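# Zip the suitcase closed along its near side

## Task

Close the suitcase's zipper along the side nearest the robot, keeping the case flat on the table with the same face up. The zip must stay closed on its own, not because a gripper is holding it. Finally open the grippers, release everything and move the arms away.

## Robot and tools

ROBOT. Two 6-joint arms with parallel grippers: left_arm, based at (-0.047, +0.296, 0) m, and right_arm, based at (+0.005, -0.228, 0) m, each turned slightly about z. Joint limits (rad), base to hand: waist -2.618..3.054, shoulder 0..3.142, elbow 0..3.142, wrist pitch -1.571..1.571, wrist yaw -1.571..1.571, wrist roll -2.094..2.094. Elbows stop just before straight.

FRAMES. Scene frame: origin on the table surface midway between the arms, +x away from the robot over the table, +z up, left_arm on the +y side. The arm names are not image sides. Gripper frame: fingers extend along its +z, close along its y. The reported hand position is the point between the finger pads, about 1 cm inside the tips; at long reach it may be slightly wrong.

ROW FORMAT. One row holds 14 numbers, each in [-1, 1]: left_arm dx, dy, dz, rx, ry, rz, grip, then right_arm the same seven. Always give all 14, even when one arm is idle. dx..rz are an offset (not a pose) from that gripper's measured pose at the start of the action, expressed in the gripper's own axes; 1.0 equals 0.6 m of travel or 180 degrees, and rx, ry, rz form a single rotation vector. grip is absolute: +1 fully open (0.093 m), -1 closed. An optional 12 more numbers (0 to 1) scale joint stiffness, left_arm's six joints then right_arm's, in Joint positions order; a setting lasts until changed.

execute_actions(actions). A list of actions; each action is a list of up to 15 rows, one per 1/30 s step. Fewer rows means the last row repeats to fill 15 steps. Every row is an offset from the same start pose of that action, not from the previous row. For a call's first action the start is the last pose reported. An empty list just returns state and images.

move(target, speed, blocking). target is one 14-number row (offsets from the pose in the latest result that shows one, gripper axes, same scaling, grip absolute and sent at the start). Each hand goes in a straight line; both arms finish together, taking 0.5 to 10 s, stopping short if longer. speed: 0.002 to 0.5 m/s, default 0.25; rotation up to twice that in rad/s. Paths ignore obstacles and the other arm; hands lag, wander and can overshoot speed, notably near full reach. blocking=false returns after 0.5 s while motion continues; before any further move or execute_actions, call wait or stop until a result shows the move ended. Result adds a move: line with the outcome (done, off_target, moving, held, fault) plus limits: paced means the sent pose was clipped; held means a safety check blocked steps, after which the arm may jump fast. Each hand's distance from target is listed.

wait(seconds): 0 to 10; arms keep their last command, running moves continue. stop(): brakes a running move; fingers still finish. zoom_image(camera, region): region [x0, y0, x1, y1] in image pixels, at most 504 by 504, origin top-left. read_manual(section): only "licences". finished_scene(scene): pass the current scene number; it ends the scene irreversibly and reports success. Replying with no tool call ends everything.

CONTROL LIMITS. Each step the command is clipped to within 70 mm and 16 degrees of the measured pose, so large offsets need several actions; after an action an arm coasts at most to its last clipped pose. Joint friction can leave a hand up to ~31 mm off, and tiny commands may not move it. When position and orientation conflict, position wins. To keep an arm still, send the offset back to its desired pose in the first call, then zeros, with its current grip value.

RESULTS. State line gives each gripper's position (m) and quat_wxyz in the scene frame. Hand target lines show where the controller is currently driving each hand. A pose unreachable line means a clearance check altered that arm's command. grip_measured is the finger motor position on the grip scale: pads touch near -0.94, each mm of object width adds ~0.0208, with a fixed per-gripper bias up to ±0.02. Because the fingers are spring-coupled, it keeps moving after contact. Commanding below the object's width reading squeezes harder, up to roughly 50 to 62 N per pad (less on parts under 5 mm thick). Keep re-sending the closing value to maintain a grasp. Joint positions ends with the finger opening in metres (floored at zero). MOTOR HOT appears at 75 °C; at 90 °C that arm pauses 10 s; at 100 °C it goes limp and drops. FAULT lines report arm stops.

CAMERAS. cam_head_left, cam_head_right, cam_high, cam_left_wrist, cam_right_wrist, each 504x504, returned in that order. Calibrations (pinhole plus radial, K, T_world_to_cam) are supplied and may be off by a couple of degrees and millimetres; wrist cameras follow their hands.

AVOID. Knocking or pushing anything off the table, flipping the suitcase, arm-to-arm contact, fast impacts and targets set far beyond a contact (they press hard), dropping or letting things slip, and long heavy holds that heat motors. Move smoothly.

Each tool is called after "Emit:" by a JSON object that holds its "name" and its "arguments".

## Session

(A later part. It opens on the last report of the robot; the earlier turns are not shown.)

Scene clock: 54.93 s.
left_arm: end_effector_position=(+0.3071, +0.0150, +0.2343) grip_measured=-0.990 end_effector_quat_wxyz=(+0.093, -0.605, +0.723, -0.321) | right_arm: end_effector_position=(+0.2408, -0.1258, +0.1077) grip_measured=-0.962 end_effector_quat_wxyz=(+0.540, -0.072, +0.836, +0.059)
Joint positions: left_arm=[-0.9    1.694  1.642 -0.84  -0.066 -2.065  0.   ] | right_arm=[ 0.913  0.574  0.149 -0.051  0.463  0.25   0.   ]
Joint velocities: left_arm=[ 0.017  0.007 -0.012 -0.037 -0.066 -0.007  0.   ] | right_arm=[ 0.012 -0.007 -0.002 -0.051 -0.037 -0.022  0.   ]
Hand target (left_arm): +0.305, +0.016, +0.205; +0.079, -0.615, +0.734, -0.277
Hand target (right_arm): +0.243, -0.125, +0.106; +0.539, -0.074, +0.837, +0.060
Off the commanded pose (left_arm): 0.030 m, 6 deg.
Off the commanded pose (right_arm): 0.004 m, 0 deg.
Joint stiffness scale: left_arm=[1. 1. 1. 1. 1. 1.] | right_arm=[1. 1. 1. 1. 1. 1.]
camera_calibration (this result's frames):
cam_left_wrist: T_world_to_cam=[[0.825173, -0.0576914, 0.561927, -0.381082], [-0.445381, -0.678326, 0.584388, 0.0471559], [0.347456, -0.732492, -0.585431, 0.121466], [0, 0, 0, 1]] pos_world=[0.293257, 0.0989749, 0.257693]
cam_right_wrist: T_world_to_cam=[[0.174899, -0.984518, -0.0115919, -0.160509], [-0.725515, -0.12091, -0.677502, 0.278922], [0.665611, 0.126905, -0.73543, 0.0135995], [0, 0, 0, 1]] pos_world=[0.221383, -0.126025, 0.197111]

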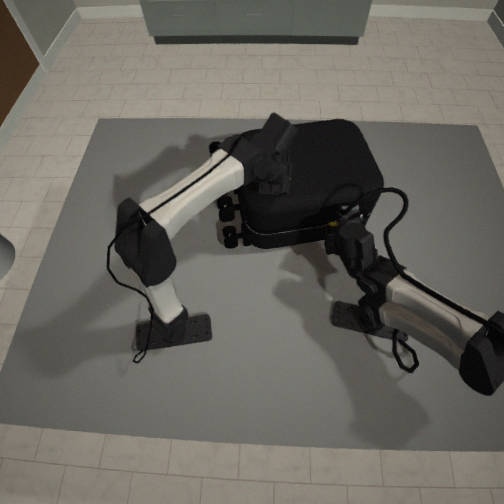

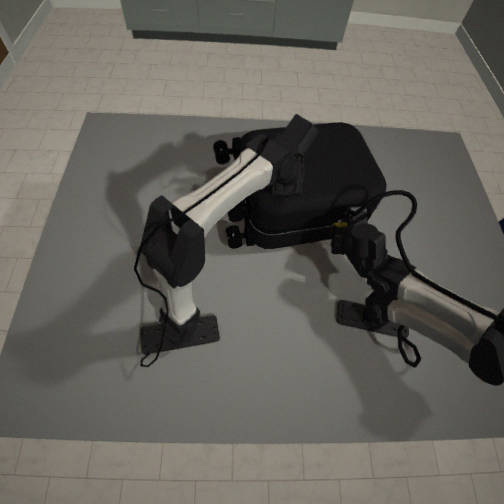

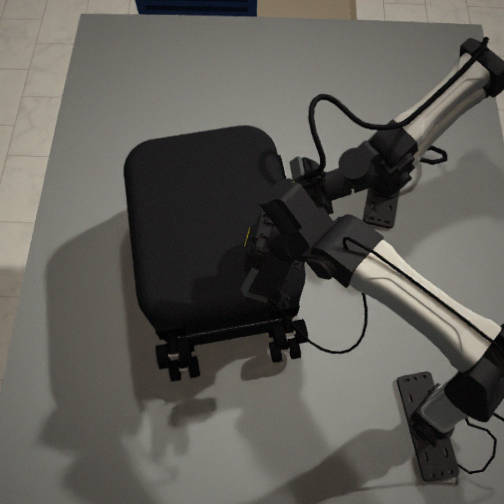

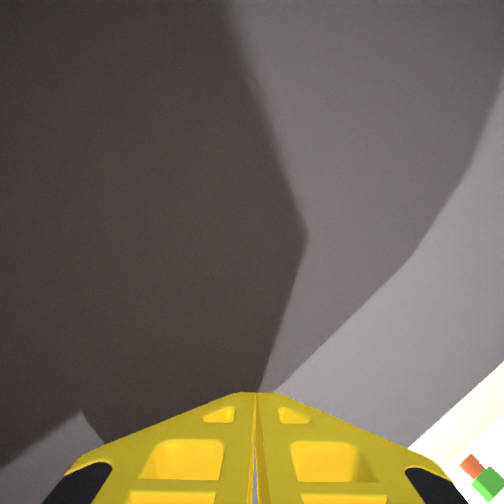

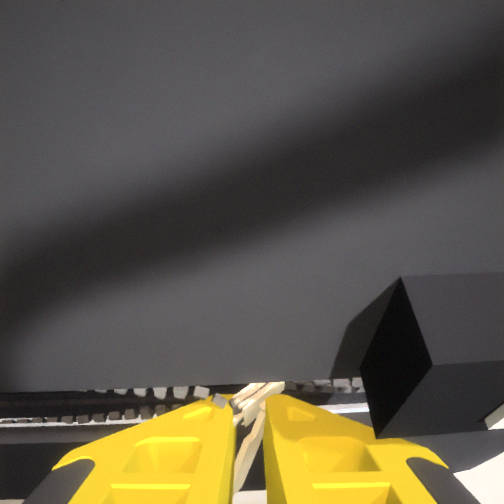

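Emit:
{"name": "execute_actions", "arguments": {"actions": [[[-0.013,0.029,0.039,-0.03,-0.014,0,-1,0,0,0,0,0,0,-0.35]],[[-0.013,0.029,0.039,-0.03,-0.014,0,-1,0.01,0,-0.022,0,0,0,-0.35]],[[-0.013,0.029,0.039,-0.03,-0.014,0,-1,0.02,0,0.009,0,0.01,0,-0.35]],[[-0.013,0.029,0.039,-0.03,-0.014,0,-1,0,0,0,0,0,0,-0.35]]]}}

Scene clock: 57.27 s.
left_arm: end_effector_position=(+0.3073, +0.0149, +0.2344) grip_measured=-0.990 end_effector_quat_wxyz=(+0.093, -0.605, +0.724, -0.318) | right_arm: end_effector_position=(+0.2291, -0.1263, +0.1067) grip_measured=-0.352 end_effector_quat_wxyz=(+0.536, -0.073, +0.839, +0.062)
Joint positions: left_arm=[-0.9    1.701  1.654 -0.852 -0.066 -2.065  0.   ] | right_arm=[ 0.969  0.489  0.149 -0.158  0.503  0.285  0.028]
Joint velocities: left_arm=[-0.002  0.007  0.017 -0.037 -0.007 -0.022  0.   ] | right_arm=[ 0.002 -0.007  0.007 -0.007 -0.037  0.051  0.   ]
Hand target (left_arm): +0.306, +0.016, +0.205; +0.079, -0.616, +0.735, -0.271
Hand target (right_arm): +0.229, -0.126, +0.107; +0.536, -0.073, +0.839, +0.062
Off the commanded pose (left_arm): 0.030 m, 6 deg.
Off the commanded pose (right_arm): 0.000 m, 0 deg.
Joint stiffness scale: left_arm=[1. 1. 1. 1. 1. 1.] | right_arm=[1. 1. 1. 1. 1. 1.]
camera_calibration (this result's frames):
cam_left_wrist: T_world_to_cam=[[0.828125, -0.0601517, 0.557307, -0.381065], [-0.4423, -0.680894, 0.583741, 0.0463447], [0.344354, -0.729907, -0.59047, 0.123413], [0, 0, 0, 1]] pos_world=[0.29357, 0.0987138, 0.258188]
cam_right_wrist: T_world_to_cam=[[0.180593, -0.98342, -0.0164477, -0.15965], [-0.731781, -0.123171, -0.670317, 0.270086], [0.657178, 0.133091, -0.741892, 0.0240549], [0, 0, 0, 1]] pos_world=[0.210667, -0.126938, 0.196264]

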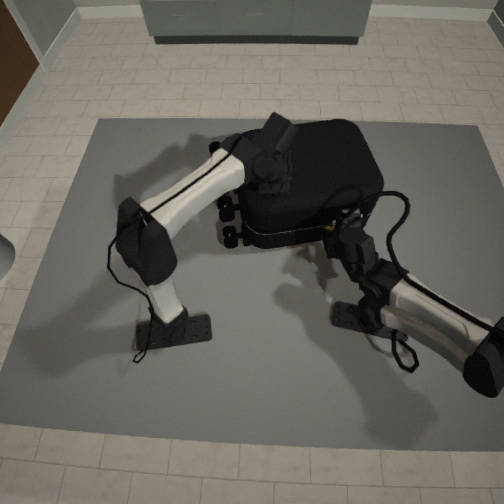

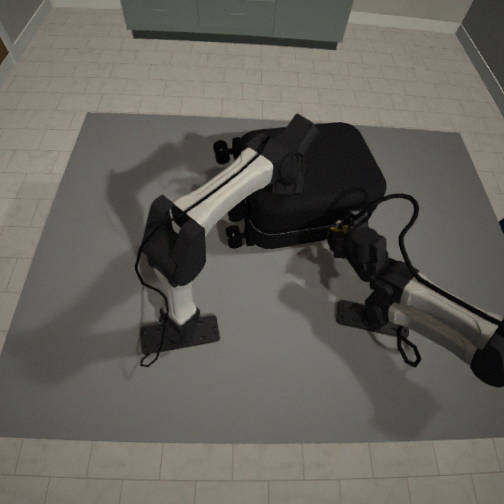

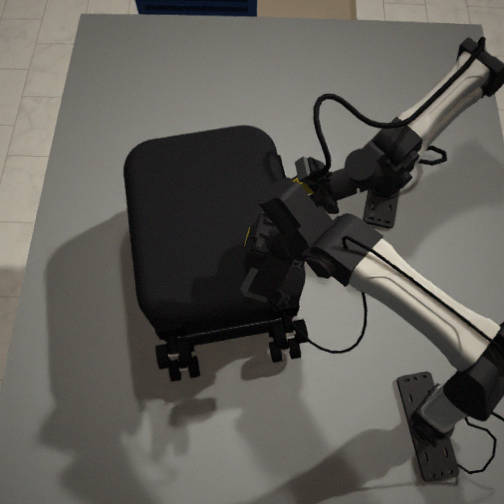

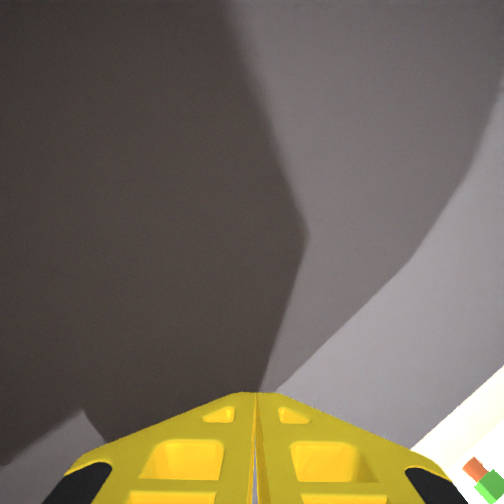

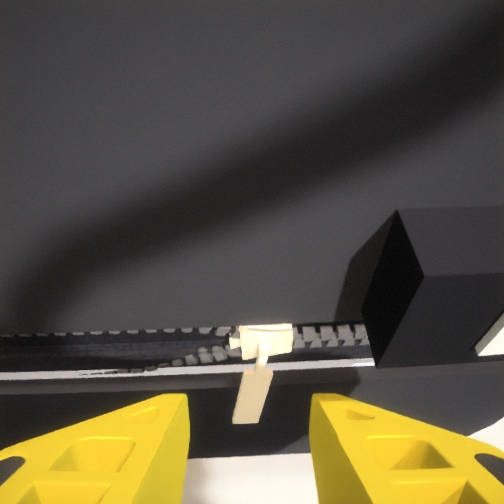

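Emit:
{"name": "execute_actions", "arguments": {"actions": [[[-0.013,0.029,0.039,-0.03,-0.014,0,-1,0.016,0,0.004,-0.008,0.016,0,-0.35]],[[-0.013,0.029,0.039,-0.03,-0.014,0,-1,-0.008,0,0.02,0,0,0,-0.35]],[[-0.013,0.029,0.039,-0.03,-0.014,0,-1,0,0,0,0,0,0,-0.35]]]}}

Scene clock: 59.03 s.
left_arm: end_effector_position=(+0.3073, +0.0149, +0.2344) grip_measured=-0.990 end_effector_quat_wxyz=(+0.093, -0.605, +0.724, -0.318) | right_arm: end_effector_position=(+0.2353, -0.1250, +0.0955) grip_measured=-0.352 end_effector_quat_wxyz=(+0.514, -0.081, +0.851, +0.066)
Joint positions: left_arm=[-0.9    1.701  1.654 -0.852 -0.066 -2.065  0.   ] | right_arm=[ 0.898  0.573  0.149 -0.105  0.412  0.263  0.028]
Joint velocities: left_arm=[ 0.002  0.002 -0.027 -0.081 -0.007  0.022  0.   ] | right_arm=[-0.002 -0.002 -0.012 -0.051  0.007 -0.066 -0.001]
Hand target (left_arm): +0.306, +0.016, +0.205; +0.079, -0.616, +0.735, -0.271
Hand target (right_arm): +0.235, -0.125, +0.096; +0.515, -0.081, +0.851, +0.067
Off the commanded pose (left_arm): 0.030 m, 6 deg.
Off the commanded pose (right_arm): 0.000 m, 0 deg.
Joint stiffness scale: left_arm=[1. 1. 1. 1. 1. 1.] | right_arm=[1. 1. 1. 1. 1. 1.]
camera_calibration (this result's frames):
cam_left_wrist: T_world_to_cam=[[0.828125, -0.0601517, 0.557307, -0.381065], [-0.4423, -0.680894, 0.583741, 0.0463447], [0.344354, -0.729907, -0.59047, 0.123413], [0, 0, 0, 1]] pos_world=[0.29357, 0.0987138, 0.258188]
cam_right_wrist: T_world_to_cam=[[0.197321, -0.980149, -0.0193096, -0.162971], [-0.760841, -0.14069, -0.633504, 0.268438], [0.618211, 0.139695, -0.773499, 0.0245635], [0, 0, 0, 1]] pos_world=[0.221211, -0.125401, 0.185909]

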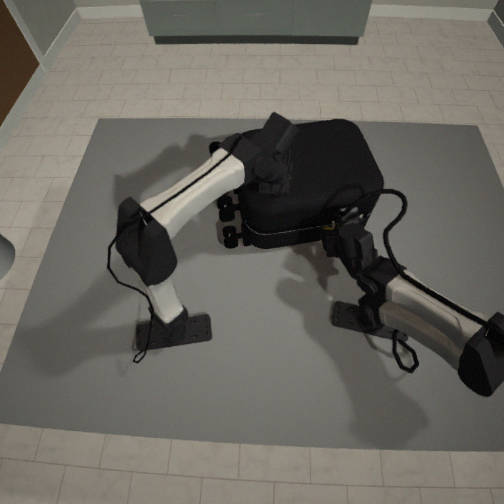

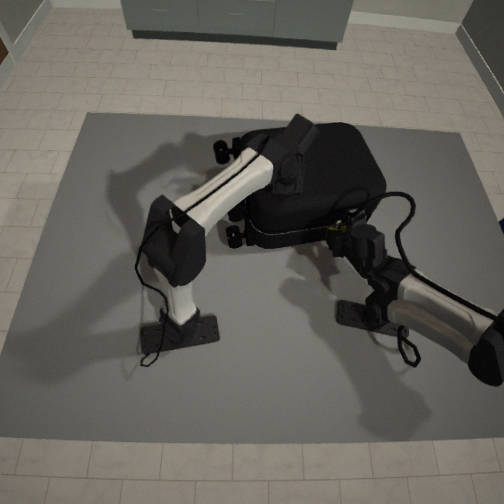

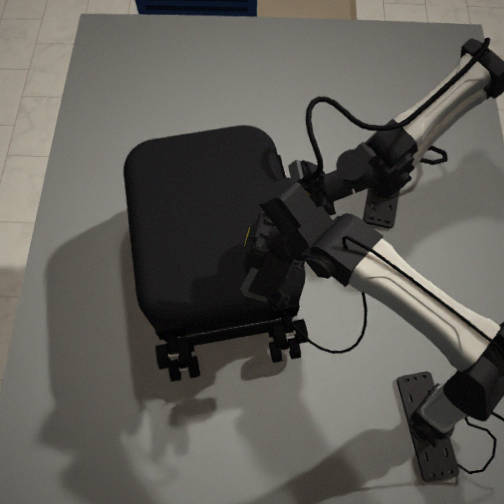

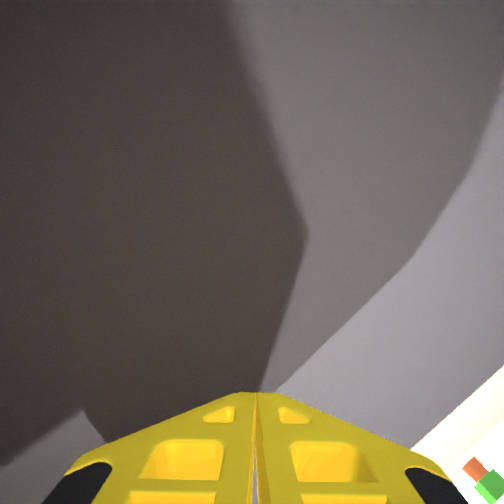

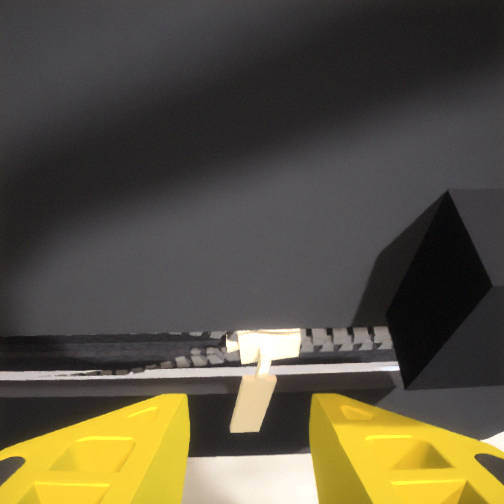

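Emit:
{"name": "execute_actions", "arguments": {"actions": [[[-0.013,0.029,0.039,-0.03,-0.014,0,-1,-0.012,0,0.004,0,-0.01,0,-0.35]],[[-0.013,0.029,0.039,-0.03,-0.014,0,-1,0,0,0,0,0,0,-1]],[[-0.013,0.029,0.039,-0.03,-0.014,0,-1,0,0,0,0,0,0,-1]]]}}

Emit:
{"name": "execute_actions", "arguments": {"actions": [[[-0.013,0.029,0.039,-0.03,-0.014,0,-1,-0.006,0.03,0,0,0,0,-1]],[[-0.013,0.029,0.039,-0.03,-0.014,0,-1,-0.006,0.03,0,0,0,0,-1]]]}}

Scene clock: 60.83 s.
left_arm: end_effector_position=(+0.3094, +0.0150, +0.2342) grip_measured=-0.990 end_effector_quat_wxyz=(+0.095, -0.607, +0.724, -0.313) | right_arm: end_effector_position=(+0.2358, -0.1273, +0.0955) grip_measured=-0.985 end_effector_quat_wxyz=(+0.516, -0.082, +0.851, +0.057)
Joint positions: left_arm=[-0.898  1.716  1.676 -0.869 -0.071 -2.065  0.   ] | right_arm=[ 0.898  0.573  0.149 -0.108  0.426  0.252  0.   ]
Joint velocities: left_arm=[-0.012  0.002 -0.012  0.11   0.007 -0.007  0.   ] | right_arm=[-0.002  0.012 -0.017 -0.022 -0.007 -0.022  0.   ]
Hand target (left_arm): +0.308, +0.016, +0.205; +0.082, -0.618, +0.735, -0.269
Hand target (right_arm): +0.236, -0.127, +0.096; +0.516, -0.083, +0.851, +0.058
Off the commanded pose (left_arm): 0.030 m, 6 deg.
Off the commanded pose (right_arm): 0.000 m, 0 deg.
Joint stiffness scale: left_arm=[1. 1. 1. 1. 1. 1.] | right_arm=[1. 1. 1. 1. 1. 1.]
camera_calibration (this result's frames):
cam_left_wrist: T_world_to_cam=[[0.831137, -0.0617715, 0.552627, -0.382476], [-0.436382, -0.688414, 0.579358, 0.0467503], [0.344648, -0.722682, -0.599122, 0.124527], [0, 0, 0, 1]] pos_world=[0.295373, 0.0985511, 0.258889]
cam_right_wrist: T_world_to_cam=[[0.190804, -0.981626, -0.00195602, -0.16564], [-0.758898, -0.146247, -0.634575, 0.26738], [0.62263, 0.122564, -0.772858, 0.021286], [0, 0, 0, 1]] pos_world=[0.221265, -0.126102, 0.1858]

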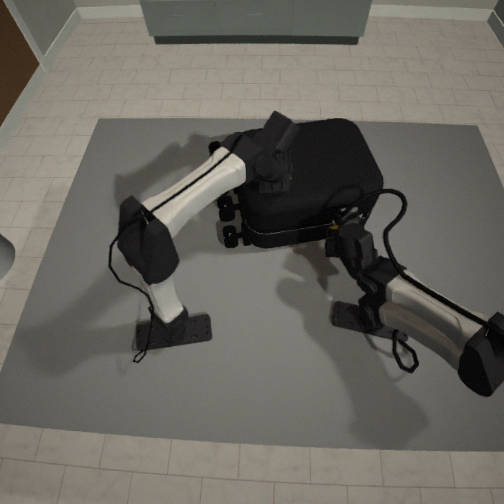

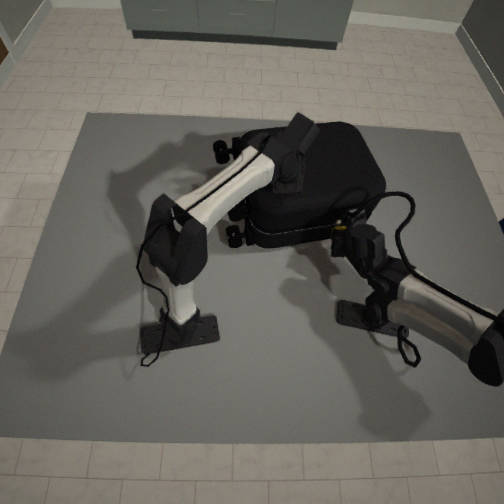

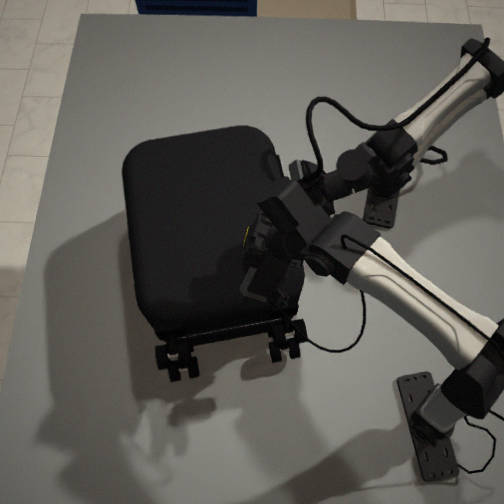

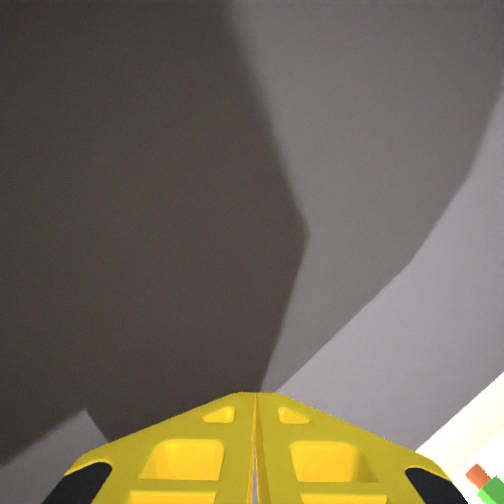

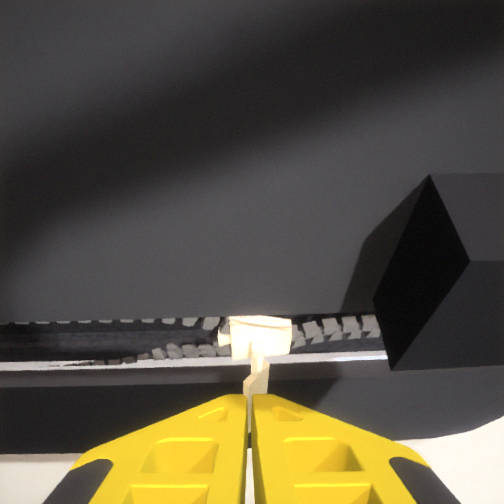

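Scene clock: 61.83 s.
left_arm: end_effector_position=(+0.3095, +0.0150, +0.2342) grip_measured=-0.990 end_effector_quat_wxyz=(+0.094, -0.608, +0.726, -0.307) | right_arm: end_effector_position=(+0.2254, -0.1012, +0.0860) grip_measured=-0.986 end_effector_quat_wxyz=(+0.501, -0.092, +0.859, +0.049)
Joint positions: left_arm=[-0.898  1.727  1.696 -0.89  -0.071 -2.065  0.   ] | right_arm=[ 1.107  0.738  0.183 -0.08   0.592  0.38   0.   ]
Joint velocities: left_arm=[-0.032 -0.002 -0.002 -0.007 -0.051 -0.007  0.   ] | right_arm=[ 0.017 -0.007 -0.012  0.051  0.022 -0.007  0.   ]
Hand target (left_arm): +0.308, +0.017, +0.205; +0.081, -0.619, +0.736, -0.263
Hand target (right_arm): +0.228, -0.096, +0.094; +0.509, -0.088, +0.855, +0.053
Off the commanded pose (left_arm): 0.030 m, 6 deg.
Off the commanded pose (right_arm): 0.010 m, 1 deg.
Joint stiffness scale: left_arm=[1. 1. 1. 1. 1. 1.] | right_arm=[1. 1. 1. 1. 1. 1.]
camera_calibration (this result's frames):
cam_left_wrist: T_world_to_cam=[[0.836194, -0.0659863, 0.544449, -0.382158], [-0.430903, -0.693166, 0.577793, 0.0455222], [0.339267, -0.717752, -0.608055, 0.128194], [0, 0, 0, 1]] pos_world=[0.295682, 0.0983486, 0.259712]
cam_right_wrist: T_world_to_cam=[[0.19972, -0.979663, 0.0192915, -0.141684], [-0.776614, -0.170269, -0.606531, 0.256453], [0.59748, 0.106154, -0.794826, 0.0231613], [0, 0, 0, 1]] pos_world=[0.213624, -0.0975955, 0.176689]

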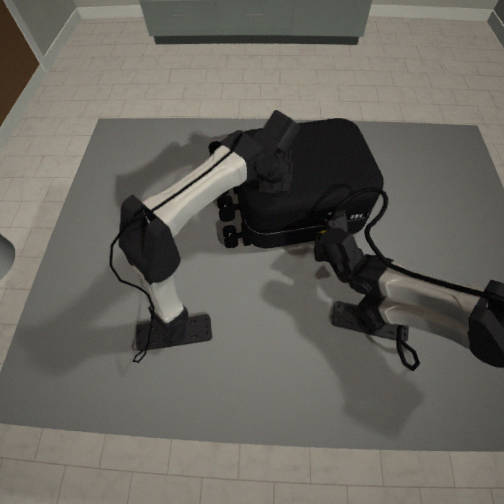

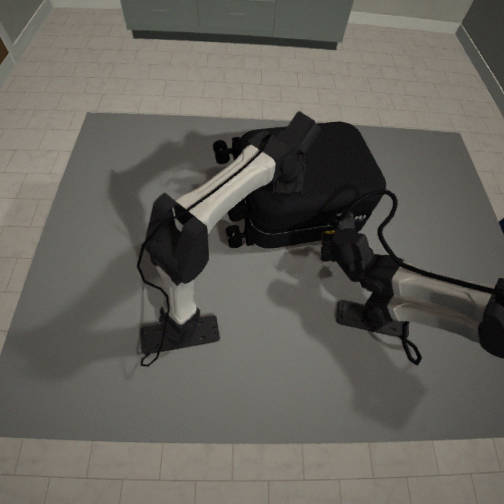

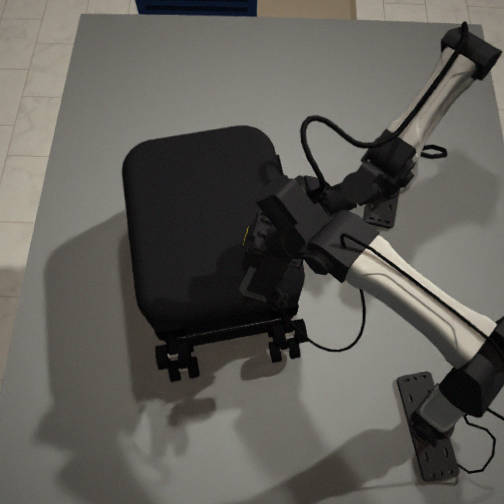

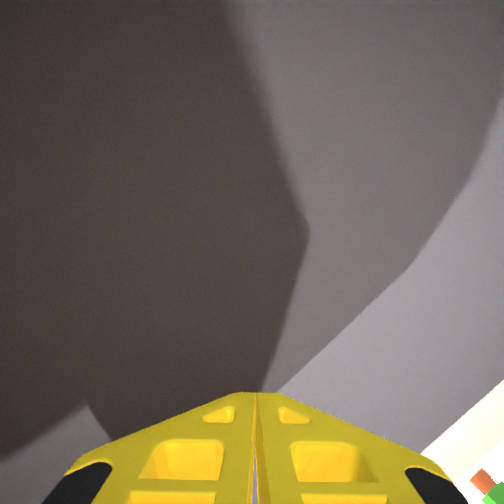

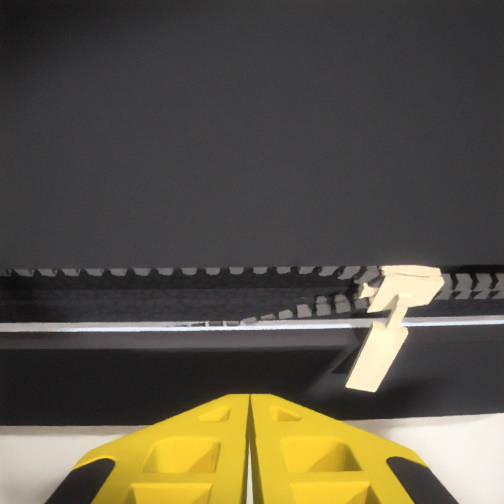

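Emit:
{"name": "move", "arguments": {"target": [-0.307,0.103,-0.24,0,0,0,-1,-0.024,-0.044,-0.03,0,-0.022,0.008,-0.35], "speed": 0.15}}

Emit:
{"name": "move", "arguments": {"target": [-0.075,0.177,0.252,-0.184,-0.098,-0.054,-1,0,0,0,0,0,0,-0.35], "speed": 0.15}}

Scene clock: 64.73 s.
left_arm: end_effector_position=(+0.2342, +0.2406, +0.2801) grip_measured=-0.990 end_effector_quat_wxyz=(+0.107, -0.604, +0.725, -0.312) | right_arm: end_effector_position=(+0.2239, -0.1254, +0.1135) grip_measured=-0.352 end_effector_quat_wxyz=(+0.533, -0.078, +0.840, +0.061)
Joint positions: left_arm=[-0.21   1.201  1.426 -1.196  0.326 -1.496  0.   ] | right_arm=[ 1.004  0.46   0.183 -0.236  0.528  0.297  0.028]
Joint velocities: left_arm=[-0.007  0.002 -0.007  0.022  0.022 -0.051  0.   ] | right_arm=[ 0.002  0.007 -0.017  0.066  0.022 -0.051  0.   ]
Hand target (left_arm): +0.228, +0.243, +0.276; +0.100, -0.607, +0.726, -0.307
Hand target (right_arm): +0.223, -0.128, +0.107; +0.530, -0.080, +0.842, +0.059
Off the commanded pose (left_arm): 0.011 m, 2 deg.
Off the commanded pose (right_arm): 0.007 m, 1 deg.
Joint stiffness scale: left_arm=[1. 1. 1. 1. 1. 1.] | right_arm=[1. 1. 1. 1. 1. 1.]
move: off_target (left_arm)
camera_calibration (this result's frames):
cam_left_wrist: T_world_to_cam=[[0.82001, -0.0700103, 0.568051, -0.331146], [-0.446648, -0.69889, 0.558622, 0.153442], [0.357896, -0.711795, -0.604367, 0.336708], [0, 0, 0, 1]] pos_world=[0.219571, 0.323722, 0.305887]
cam_right_wrist: T_world_to_cam=[[0.187669, -0.982197, -0.00835146, -0.160117], [-0.733882, -0.134562, -0.665816, 0.269517], [0.652838, 0.131082, -0.746069, 0.0336519], [0, 0, 0, 1]] pos_world=[0.205874, -0.125411, 0.203218]

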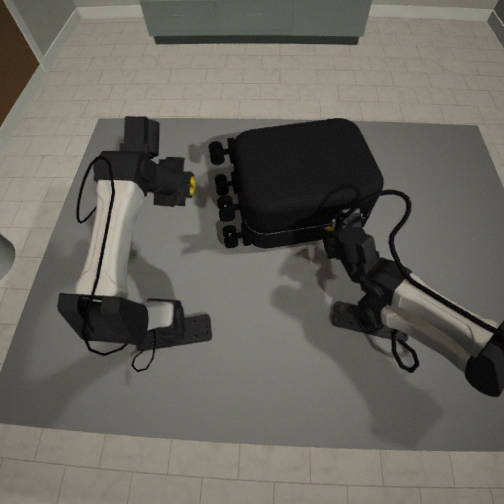

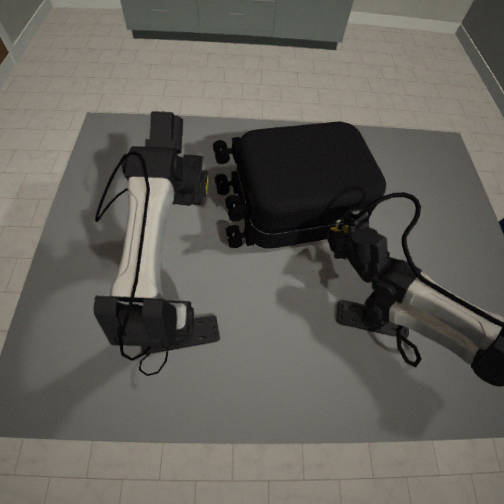

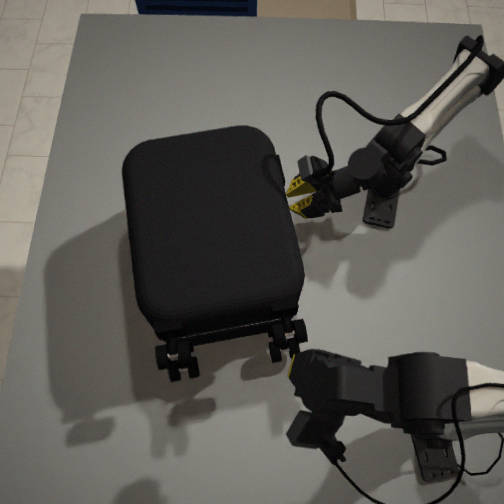

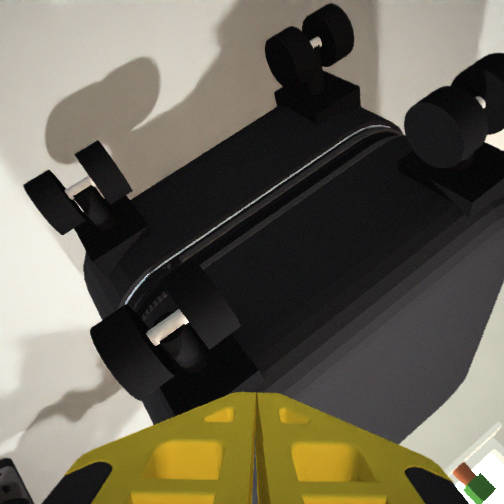

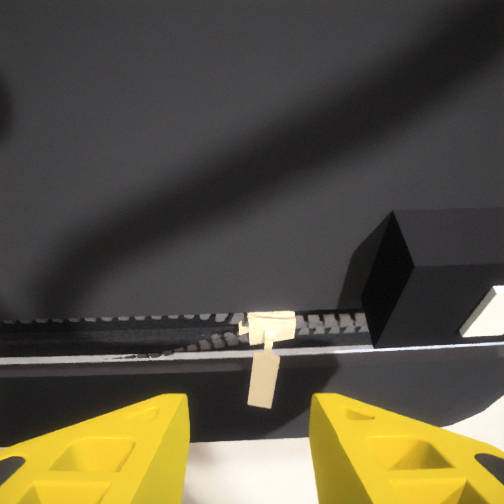

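Scene clock: 67.37 s.
left_arm: end_effector_position=(+0.2411, +0.2419, +0.0966) grip_measured=-0.991 end_effector_quat_wxyz=(+0.011, -0.709, +0.705, -0.023) | right_arm: end_effector_position=(+0.2239, -0.1254, +0.1135) grip_measured=-0.352 end_effector_quat_wxyz=(+0.533, -0.078, +0.840, +0.061)
Joint positions: left_arm=[-0.386  1.618  1.224 -1.128  0.008 -1.758  0.   ] | right_arm=[ 1.004  0.46   0.183 -0.236  0.528  0.297  0.028]
Joint velocities: left_arm=[ 0.012  0.012 -0.007  0.081 -0.022 -0.051  0.   ] | right_arm=[ 0.002  0.002 -0.002  0.007 -0.066  0.037 -0.001]
Hand target (left_arm): +0.237, +0.241, +0.086; -0.006, +0.709, -0.705, +0.009
Hand target (right_arm): +0.224, -0.125, +0.114; +0.533, -0.078, +0.840, +0.061
Off the commanded pose (left_arm): 0.007 m, 2 deg.
Off the commanded pose (right_arm): 0.000 m, 0 deg.
Joint stiffness scale: left_arm=[1. 1. 1. 1. 1. 1.] | right_arm=[1. 1. 1. 1. 1. 1.]
move: done
camera_calibration (this result's frames):
cam_left_wrist: T_world_to_cam=[[0.999381, 0.0167779, 0.0309136, -0.244852], [0.00050613, -0.885667, 0.464321, 0.206338], [0.0351695, -0.464018, -0.885127, 0.269243], [0, 0, 0, 1]] pos_world=[0.235127, 0.311789, 0.150076]
cam_right_wrist: T_world_to_cam=[[0.187669, -0.982197, -0.00835146, -0.160117], [-0.733882, -0.134562, -0.665816, 0.269517], [0.652838, 0.131082, -0.746069, 0.0336519], [0, 0, 0, 1]] pos_world=[0.205874, -0.125411, 0.203218]

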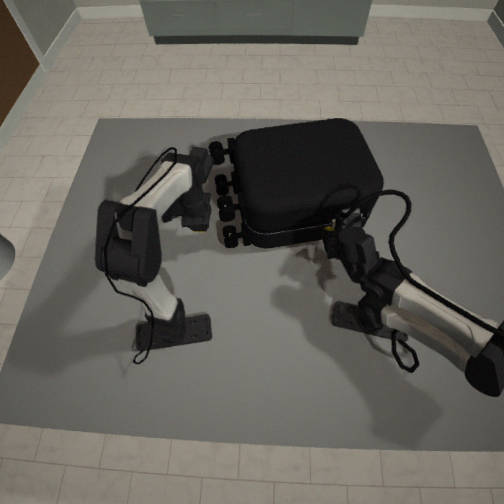

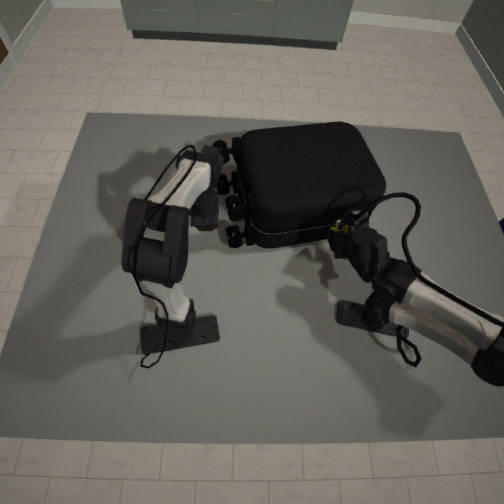

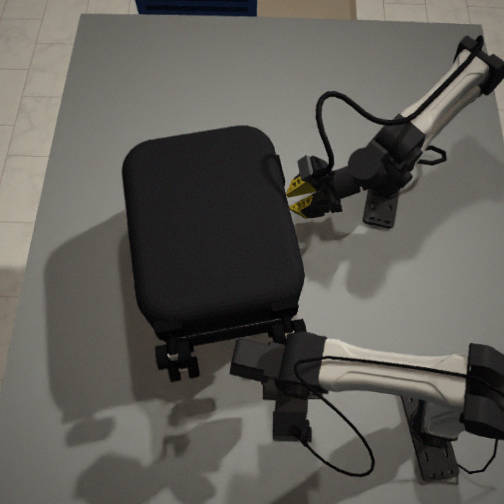

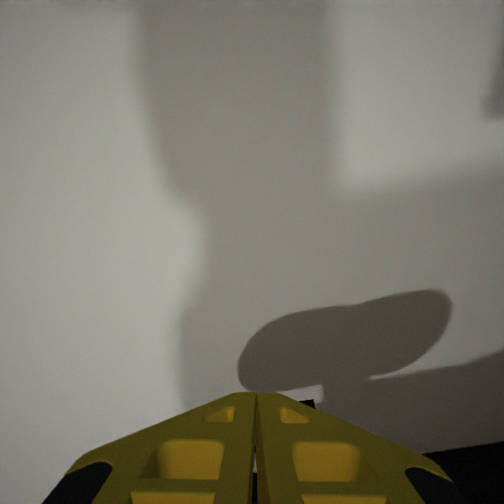

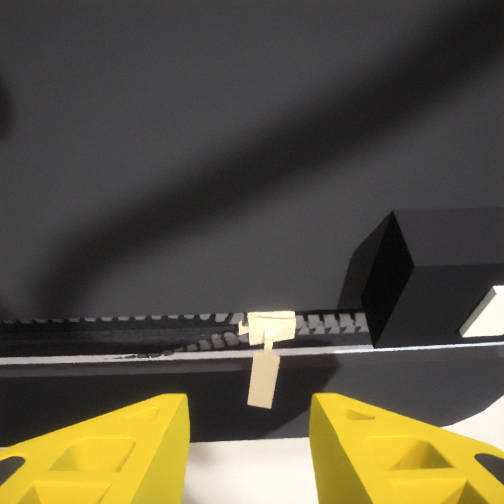

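Emit:
{"name": "move", "arguments": {"target": [0.03,0.02,0.04,0,0,0,-1,0.014,-0.007,0.04,-0.01,0,-0.005,-0.35], "speed": 0.03}}

Scene clock: 69.17 s.
left_arm: end_effector_position=(+0.2354, +0.2247, +0.0776) grip_measured=-0.991 end_effector_quat_wxyz=(+0.012, -0.710, +0.704, -0.026) | right_arm: end_effector_position=(+0.2421, -0.1244, +0.1048) grip_measured=-0.352 end_effector_quat_wxyz=(+0.539, -0.090, +0.834, +0.073)
Joint positions: left_arm=[-0.448  1.618  1.147 -1.043  0.007 -1.822  0.   ] | right_arm=[ 0.858  0.561  0.13  -0.023  0.372  0.203  0.028]
Joint velocities: left_arm=[-0.012  0.002 -0.002 -0.022 -0.022 -0.051  0.   ] | right_arm=[-0.022  0.007 -0.002 -0.022 -0.007  0.022 -0.002]
Hand target (left_arm): +0.230, +0.223, +0.072; -0.010, +0.709, -0.705, +0.022
Hand target (right_arm): +0.242, -0.126, +0.096; +0.532, -0.093, +0.839, +0.070
Off the commanded pose (left_arm): 0.007 m, 0 deg.
Off the commanded pose (right_arm): 0.009 m, 1 deg.
Joint stiffness scale: left_arm=[1. 1. 1. 1. 1. 1.] | right_arm=[1. 1. 1. 1. 1. 1.]
move: done
camera_calibration (this result's frames):
cam_left_wrist: T_world_to_cam=[[0.999119, 0.019161, 0.0373422, -0.239266], [-0.000525536, -0.883928, 0.467622, 0.199527], [0.0419679, -0.467229, -0.88314, 0.243635], [0, 0, 0, 1]] pos_world=[0.228935, 0.294786, 0.130795]
cam_right_wrist: T_world_to_cam=[[0.219257, -0.975545, -0.0154046, -0.168642], [-0.719054, -0.150898, -0.678374, 0.272806], [0.65946, 0.159815, -0.734555, 0.0159029], [0, 0, 0, 1]] pos_world=[0.222651, -0.125894, 0.194148]

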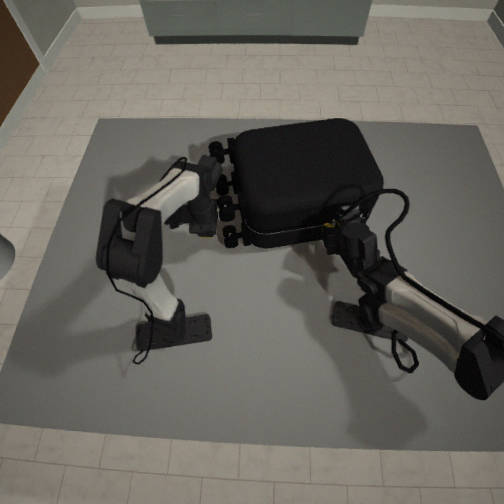

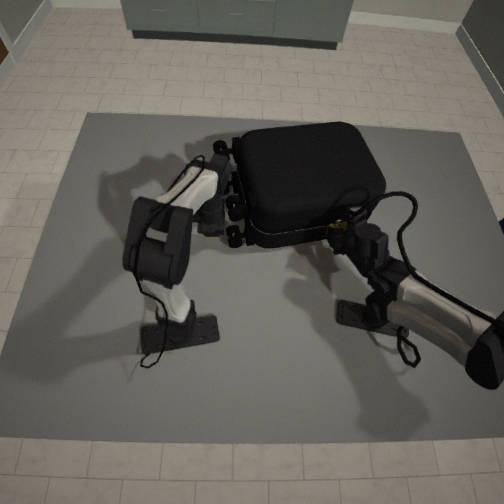

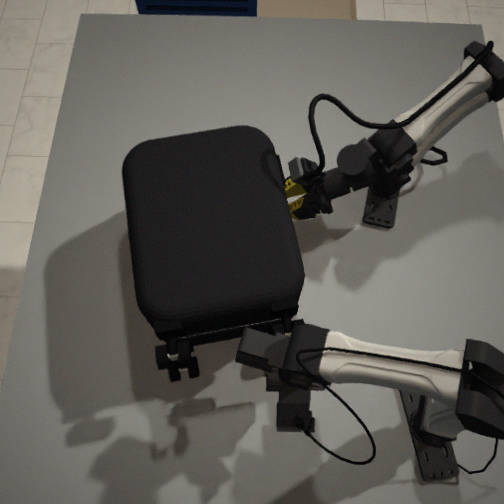

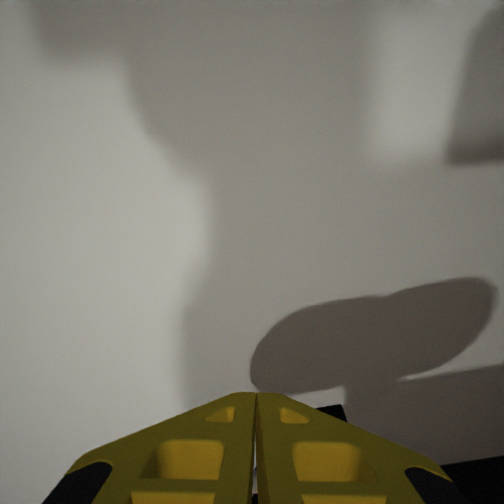

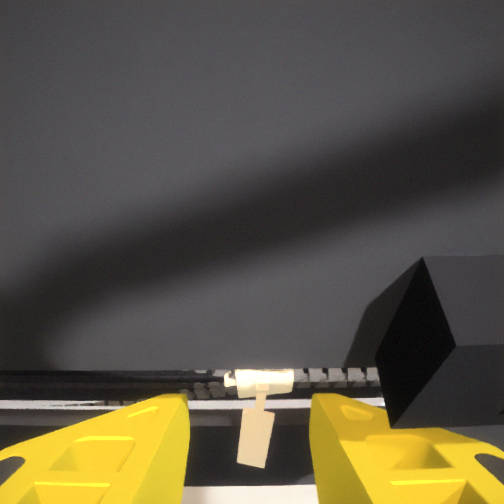

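Emit:
{"name": "execute_actions", "arguments": {"actions": [[[0,0,0,0,0,0,-1,0.009,-0.003,0.008,0,0.009,0,-0.35]],[[0,0,0,0,0,0,-1,0,0,0.002,0,0,0,-1]],[[0,0,0,0,0,0,-1,0,0,0,0,0,0,-1]]]}}

Emit:
{"name": "move", "arguments": {"target": [0.1,-0.02,0,0,0,0,-1,0,0.012,0,0,0,0,-1], "speed": 0.03}}

Scene clock: 70.97 s.
left_arm: end_effector_position=(+0.2356, +0.2246, +0.0776) grip_measured=-0.991 end_effector_quat_wxyz=(+0.012, -0.710, +0.704, -0.027) | right_arm: end_effector_position=(+0.2429, -0.1251, +0.1038) grip_measured=-0.977 end_effector_quat_wxyz=(+0.537, -0.089, +0.836, +0.074)
Joint positions: left_arm=[-0.448  1.618  1.147 -1.043  0.007 -1.823  0.   ] | right_arm=[ 0.846  0.567  0.13  -0.019  0.36   0.202  0.   ]
Joint velocities: left_arm=[ 0.002  0.007 -0.007  0.081 -0.022 -0.037  0.   ] | right_arm=[-0.007 -0.017 -0.017 -0.037  0.051 -0.037  0.   ]
Hand target (left_arm): +0.236, +0.225, +0.078; -0.012, +0.710, -0.704, +0.027
Hand target (right_arm): +0.243, -0.125, +0.104; +0.537, -0.088, +0.835, +0.074
Off the commanded pose (left_arm): 0.000 m, 0 deg.
Off the commanded pose (right_arm): 0.000 m, 0 deg.
Joint stiffness scale: left_arm=[1. 1. 1. 1. 1. 1.] | right_arm=[1. 1. 1. 1. 1. 1.]
camera_calibration (this result's frames):
cam_left_wrist: T_world_to_cam=[[0.999084, 0.0195492, 0.0380702, -0.23958], [-0.000531565, -0.883833, 0.467802, 0.199449], [0.0427928, -0.467394, -0.883013, 0.243449], [0, 0, 0, 1]] pos_world=[0.229049, 0.29475, 0.130787]
cam_right_wrist: T_world_to_cam=[[0.218348, -0.975699, -0.0183495, -0.169016], [-0.722354, -0.148953, -0.675291, 0.273432], [0.656148, 0.160703, -0.737323, 0.0159415], [0, 0, 0, 1]] pos_world=[0.223959, -0.126742, 0.193299]

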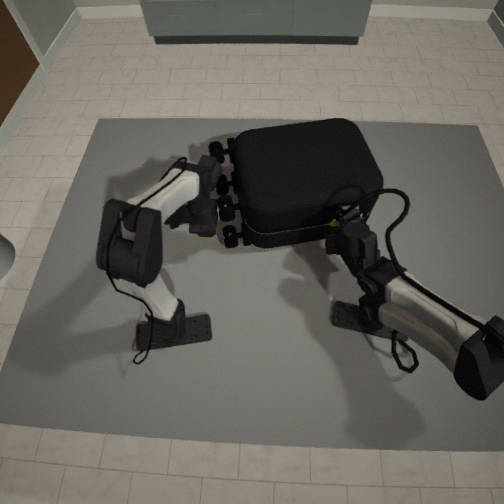

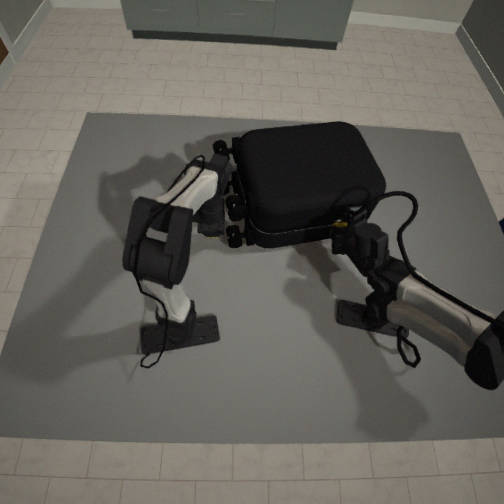

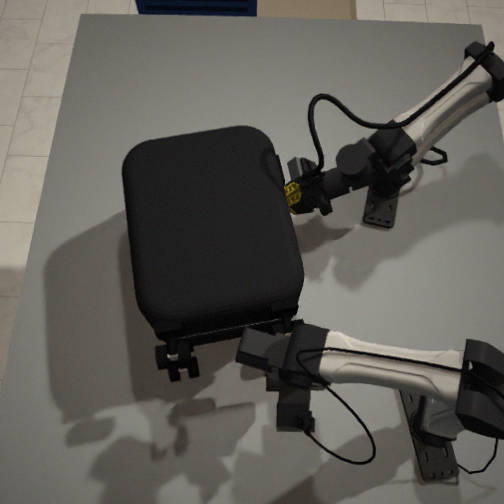

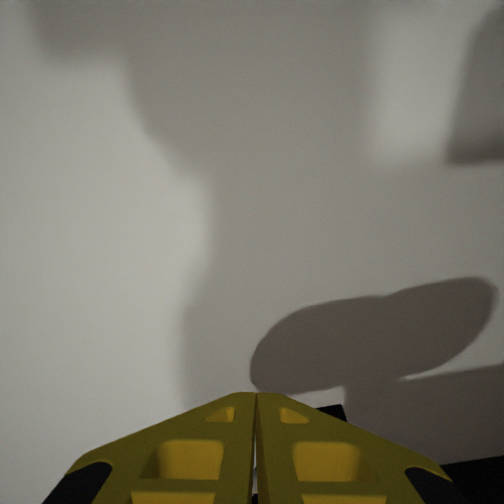

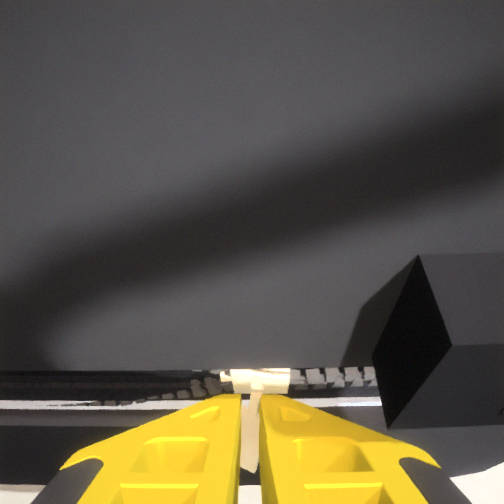

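Scene clock: 73.27 s.
left_arm: end_effector_position=(+0.2241, +0.1985, +0.0776) grip_measured=-0.991 end_effector_quat_wxyz=(+0.013, -0.717, +0.696, +0.032) | right_arm: end_effector_position=(+0.2448, -0.1408, +0.1042) grip_measured=-0.984 end_effector_quat_wxyz=(+0.545, -0.055, +0.836, +0.032)
Joint positions: left_arm=[-0.578  1.7    1.237 -1.156 -0.048 -1.974  0.   ] | right_arm=[ 0.872  0.567  0.13  -0.037  0.49   0.231  0.   ]
Joint velocities: left_arm=[ 0.007 -0.002 -0.012 -0.007 -0.007 -0.022  0.   ] | right_arm=[ 0.002 -0.007 -0.002 -0.051 -0.022  0.007  0.   ]
Hand target (left_arm): +0.245, +0.165, +0.081; -0.008, +0.709, -0.705, +0.026
Hand target (right_arm): +0.239, -0.120, +0.105; +0.537, -0.088, +0.836, +0.073
Off the commanded pose (left_arm): 0.041 m, 7 deg.
Off the commanded pose (right_arm): 0.023 m, 6 deg.
Joint stiffness scale: left_arm=[1. 1. 1. 1. 1. 1.] | right_arm=[1. 1. 1. 1. 1. 1.]
move: off_target (left_arm, right_arm)
camera_calibration (this result's frames):
cam_left_wrist: T_world_to_cam=[[0.998293, 0.041851, -0.040731, -0.225692], [0.0544702, -0.918784, 0.390985, 0.176971], [-0.0210599, -0.392536, -0.919495, 0.233953], [0, 0, 0, 1]] pos_world=[0.220594, 0.263879, 0.136733]
cam_right_wrist: T_world_to_cam=[[0.11778, -0.992924, 0.0151855, -0.166046], [-0.723874, -0.096314, -0.683176, 0.281262], [0.679804, 0.0694723, -0.730096, -0.00182353], [0, 0, 0, 1]] pos_world=[0.224395, -0.137655, 0.193342]

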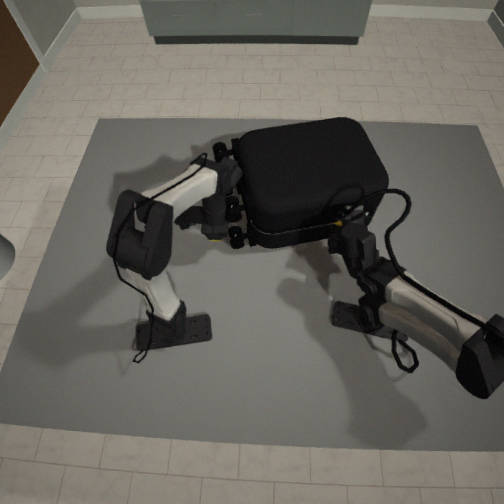

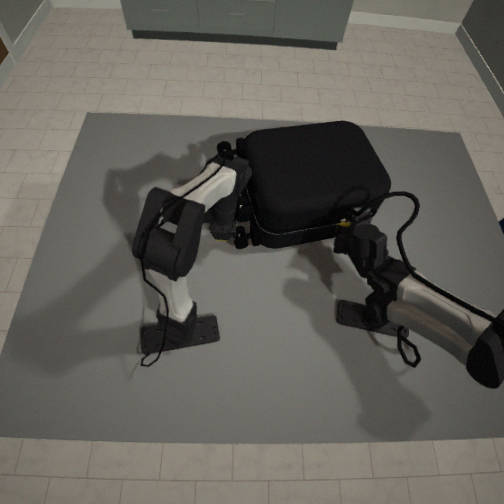

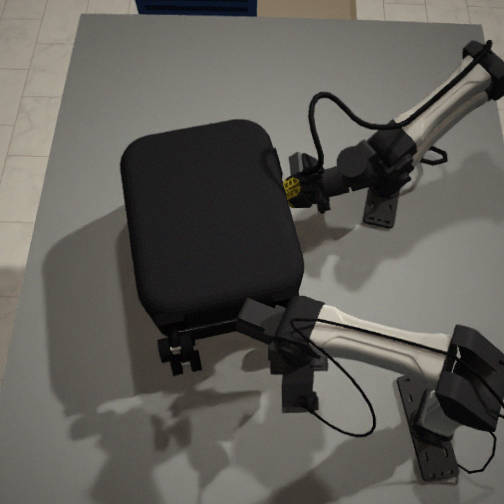

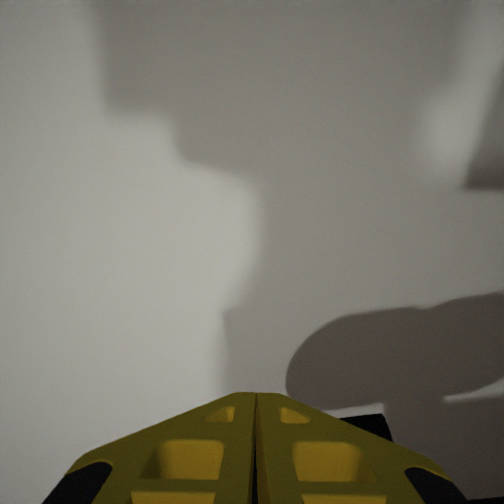

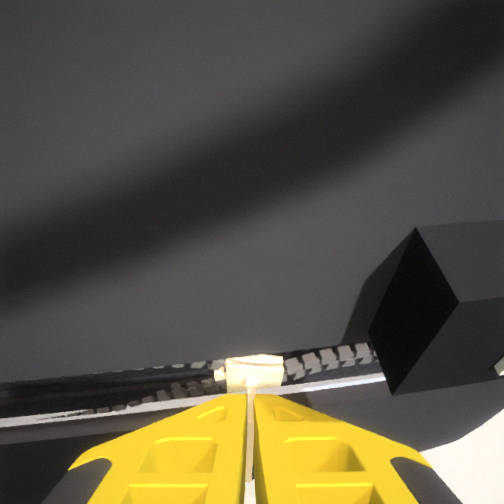

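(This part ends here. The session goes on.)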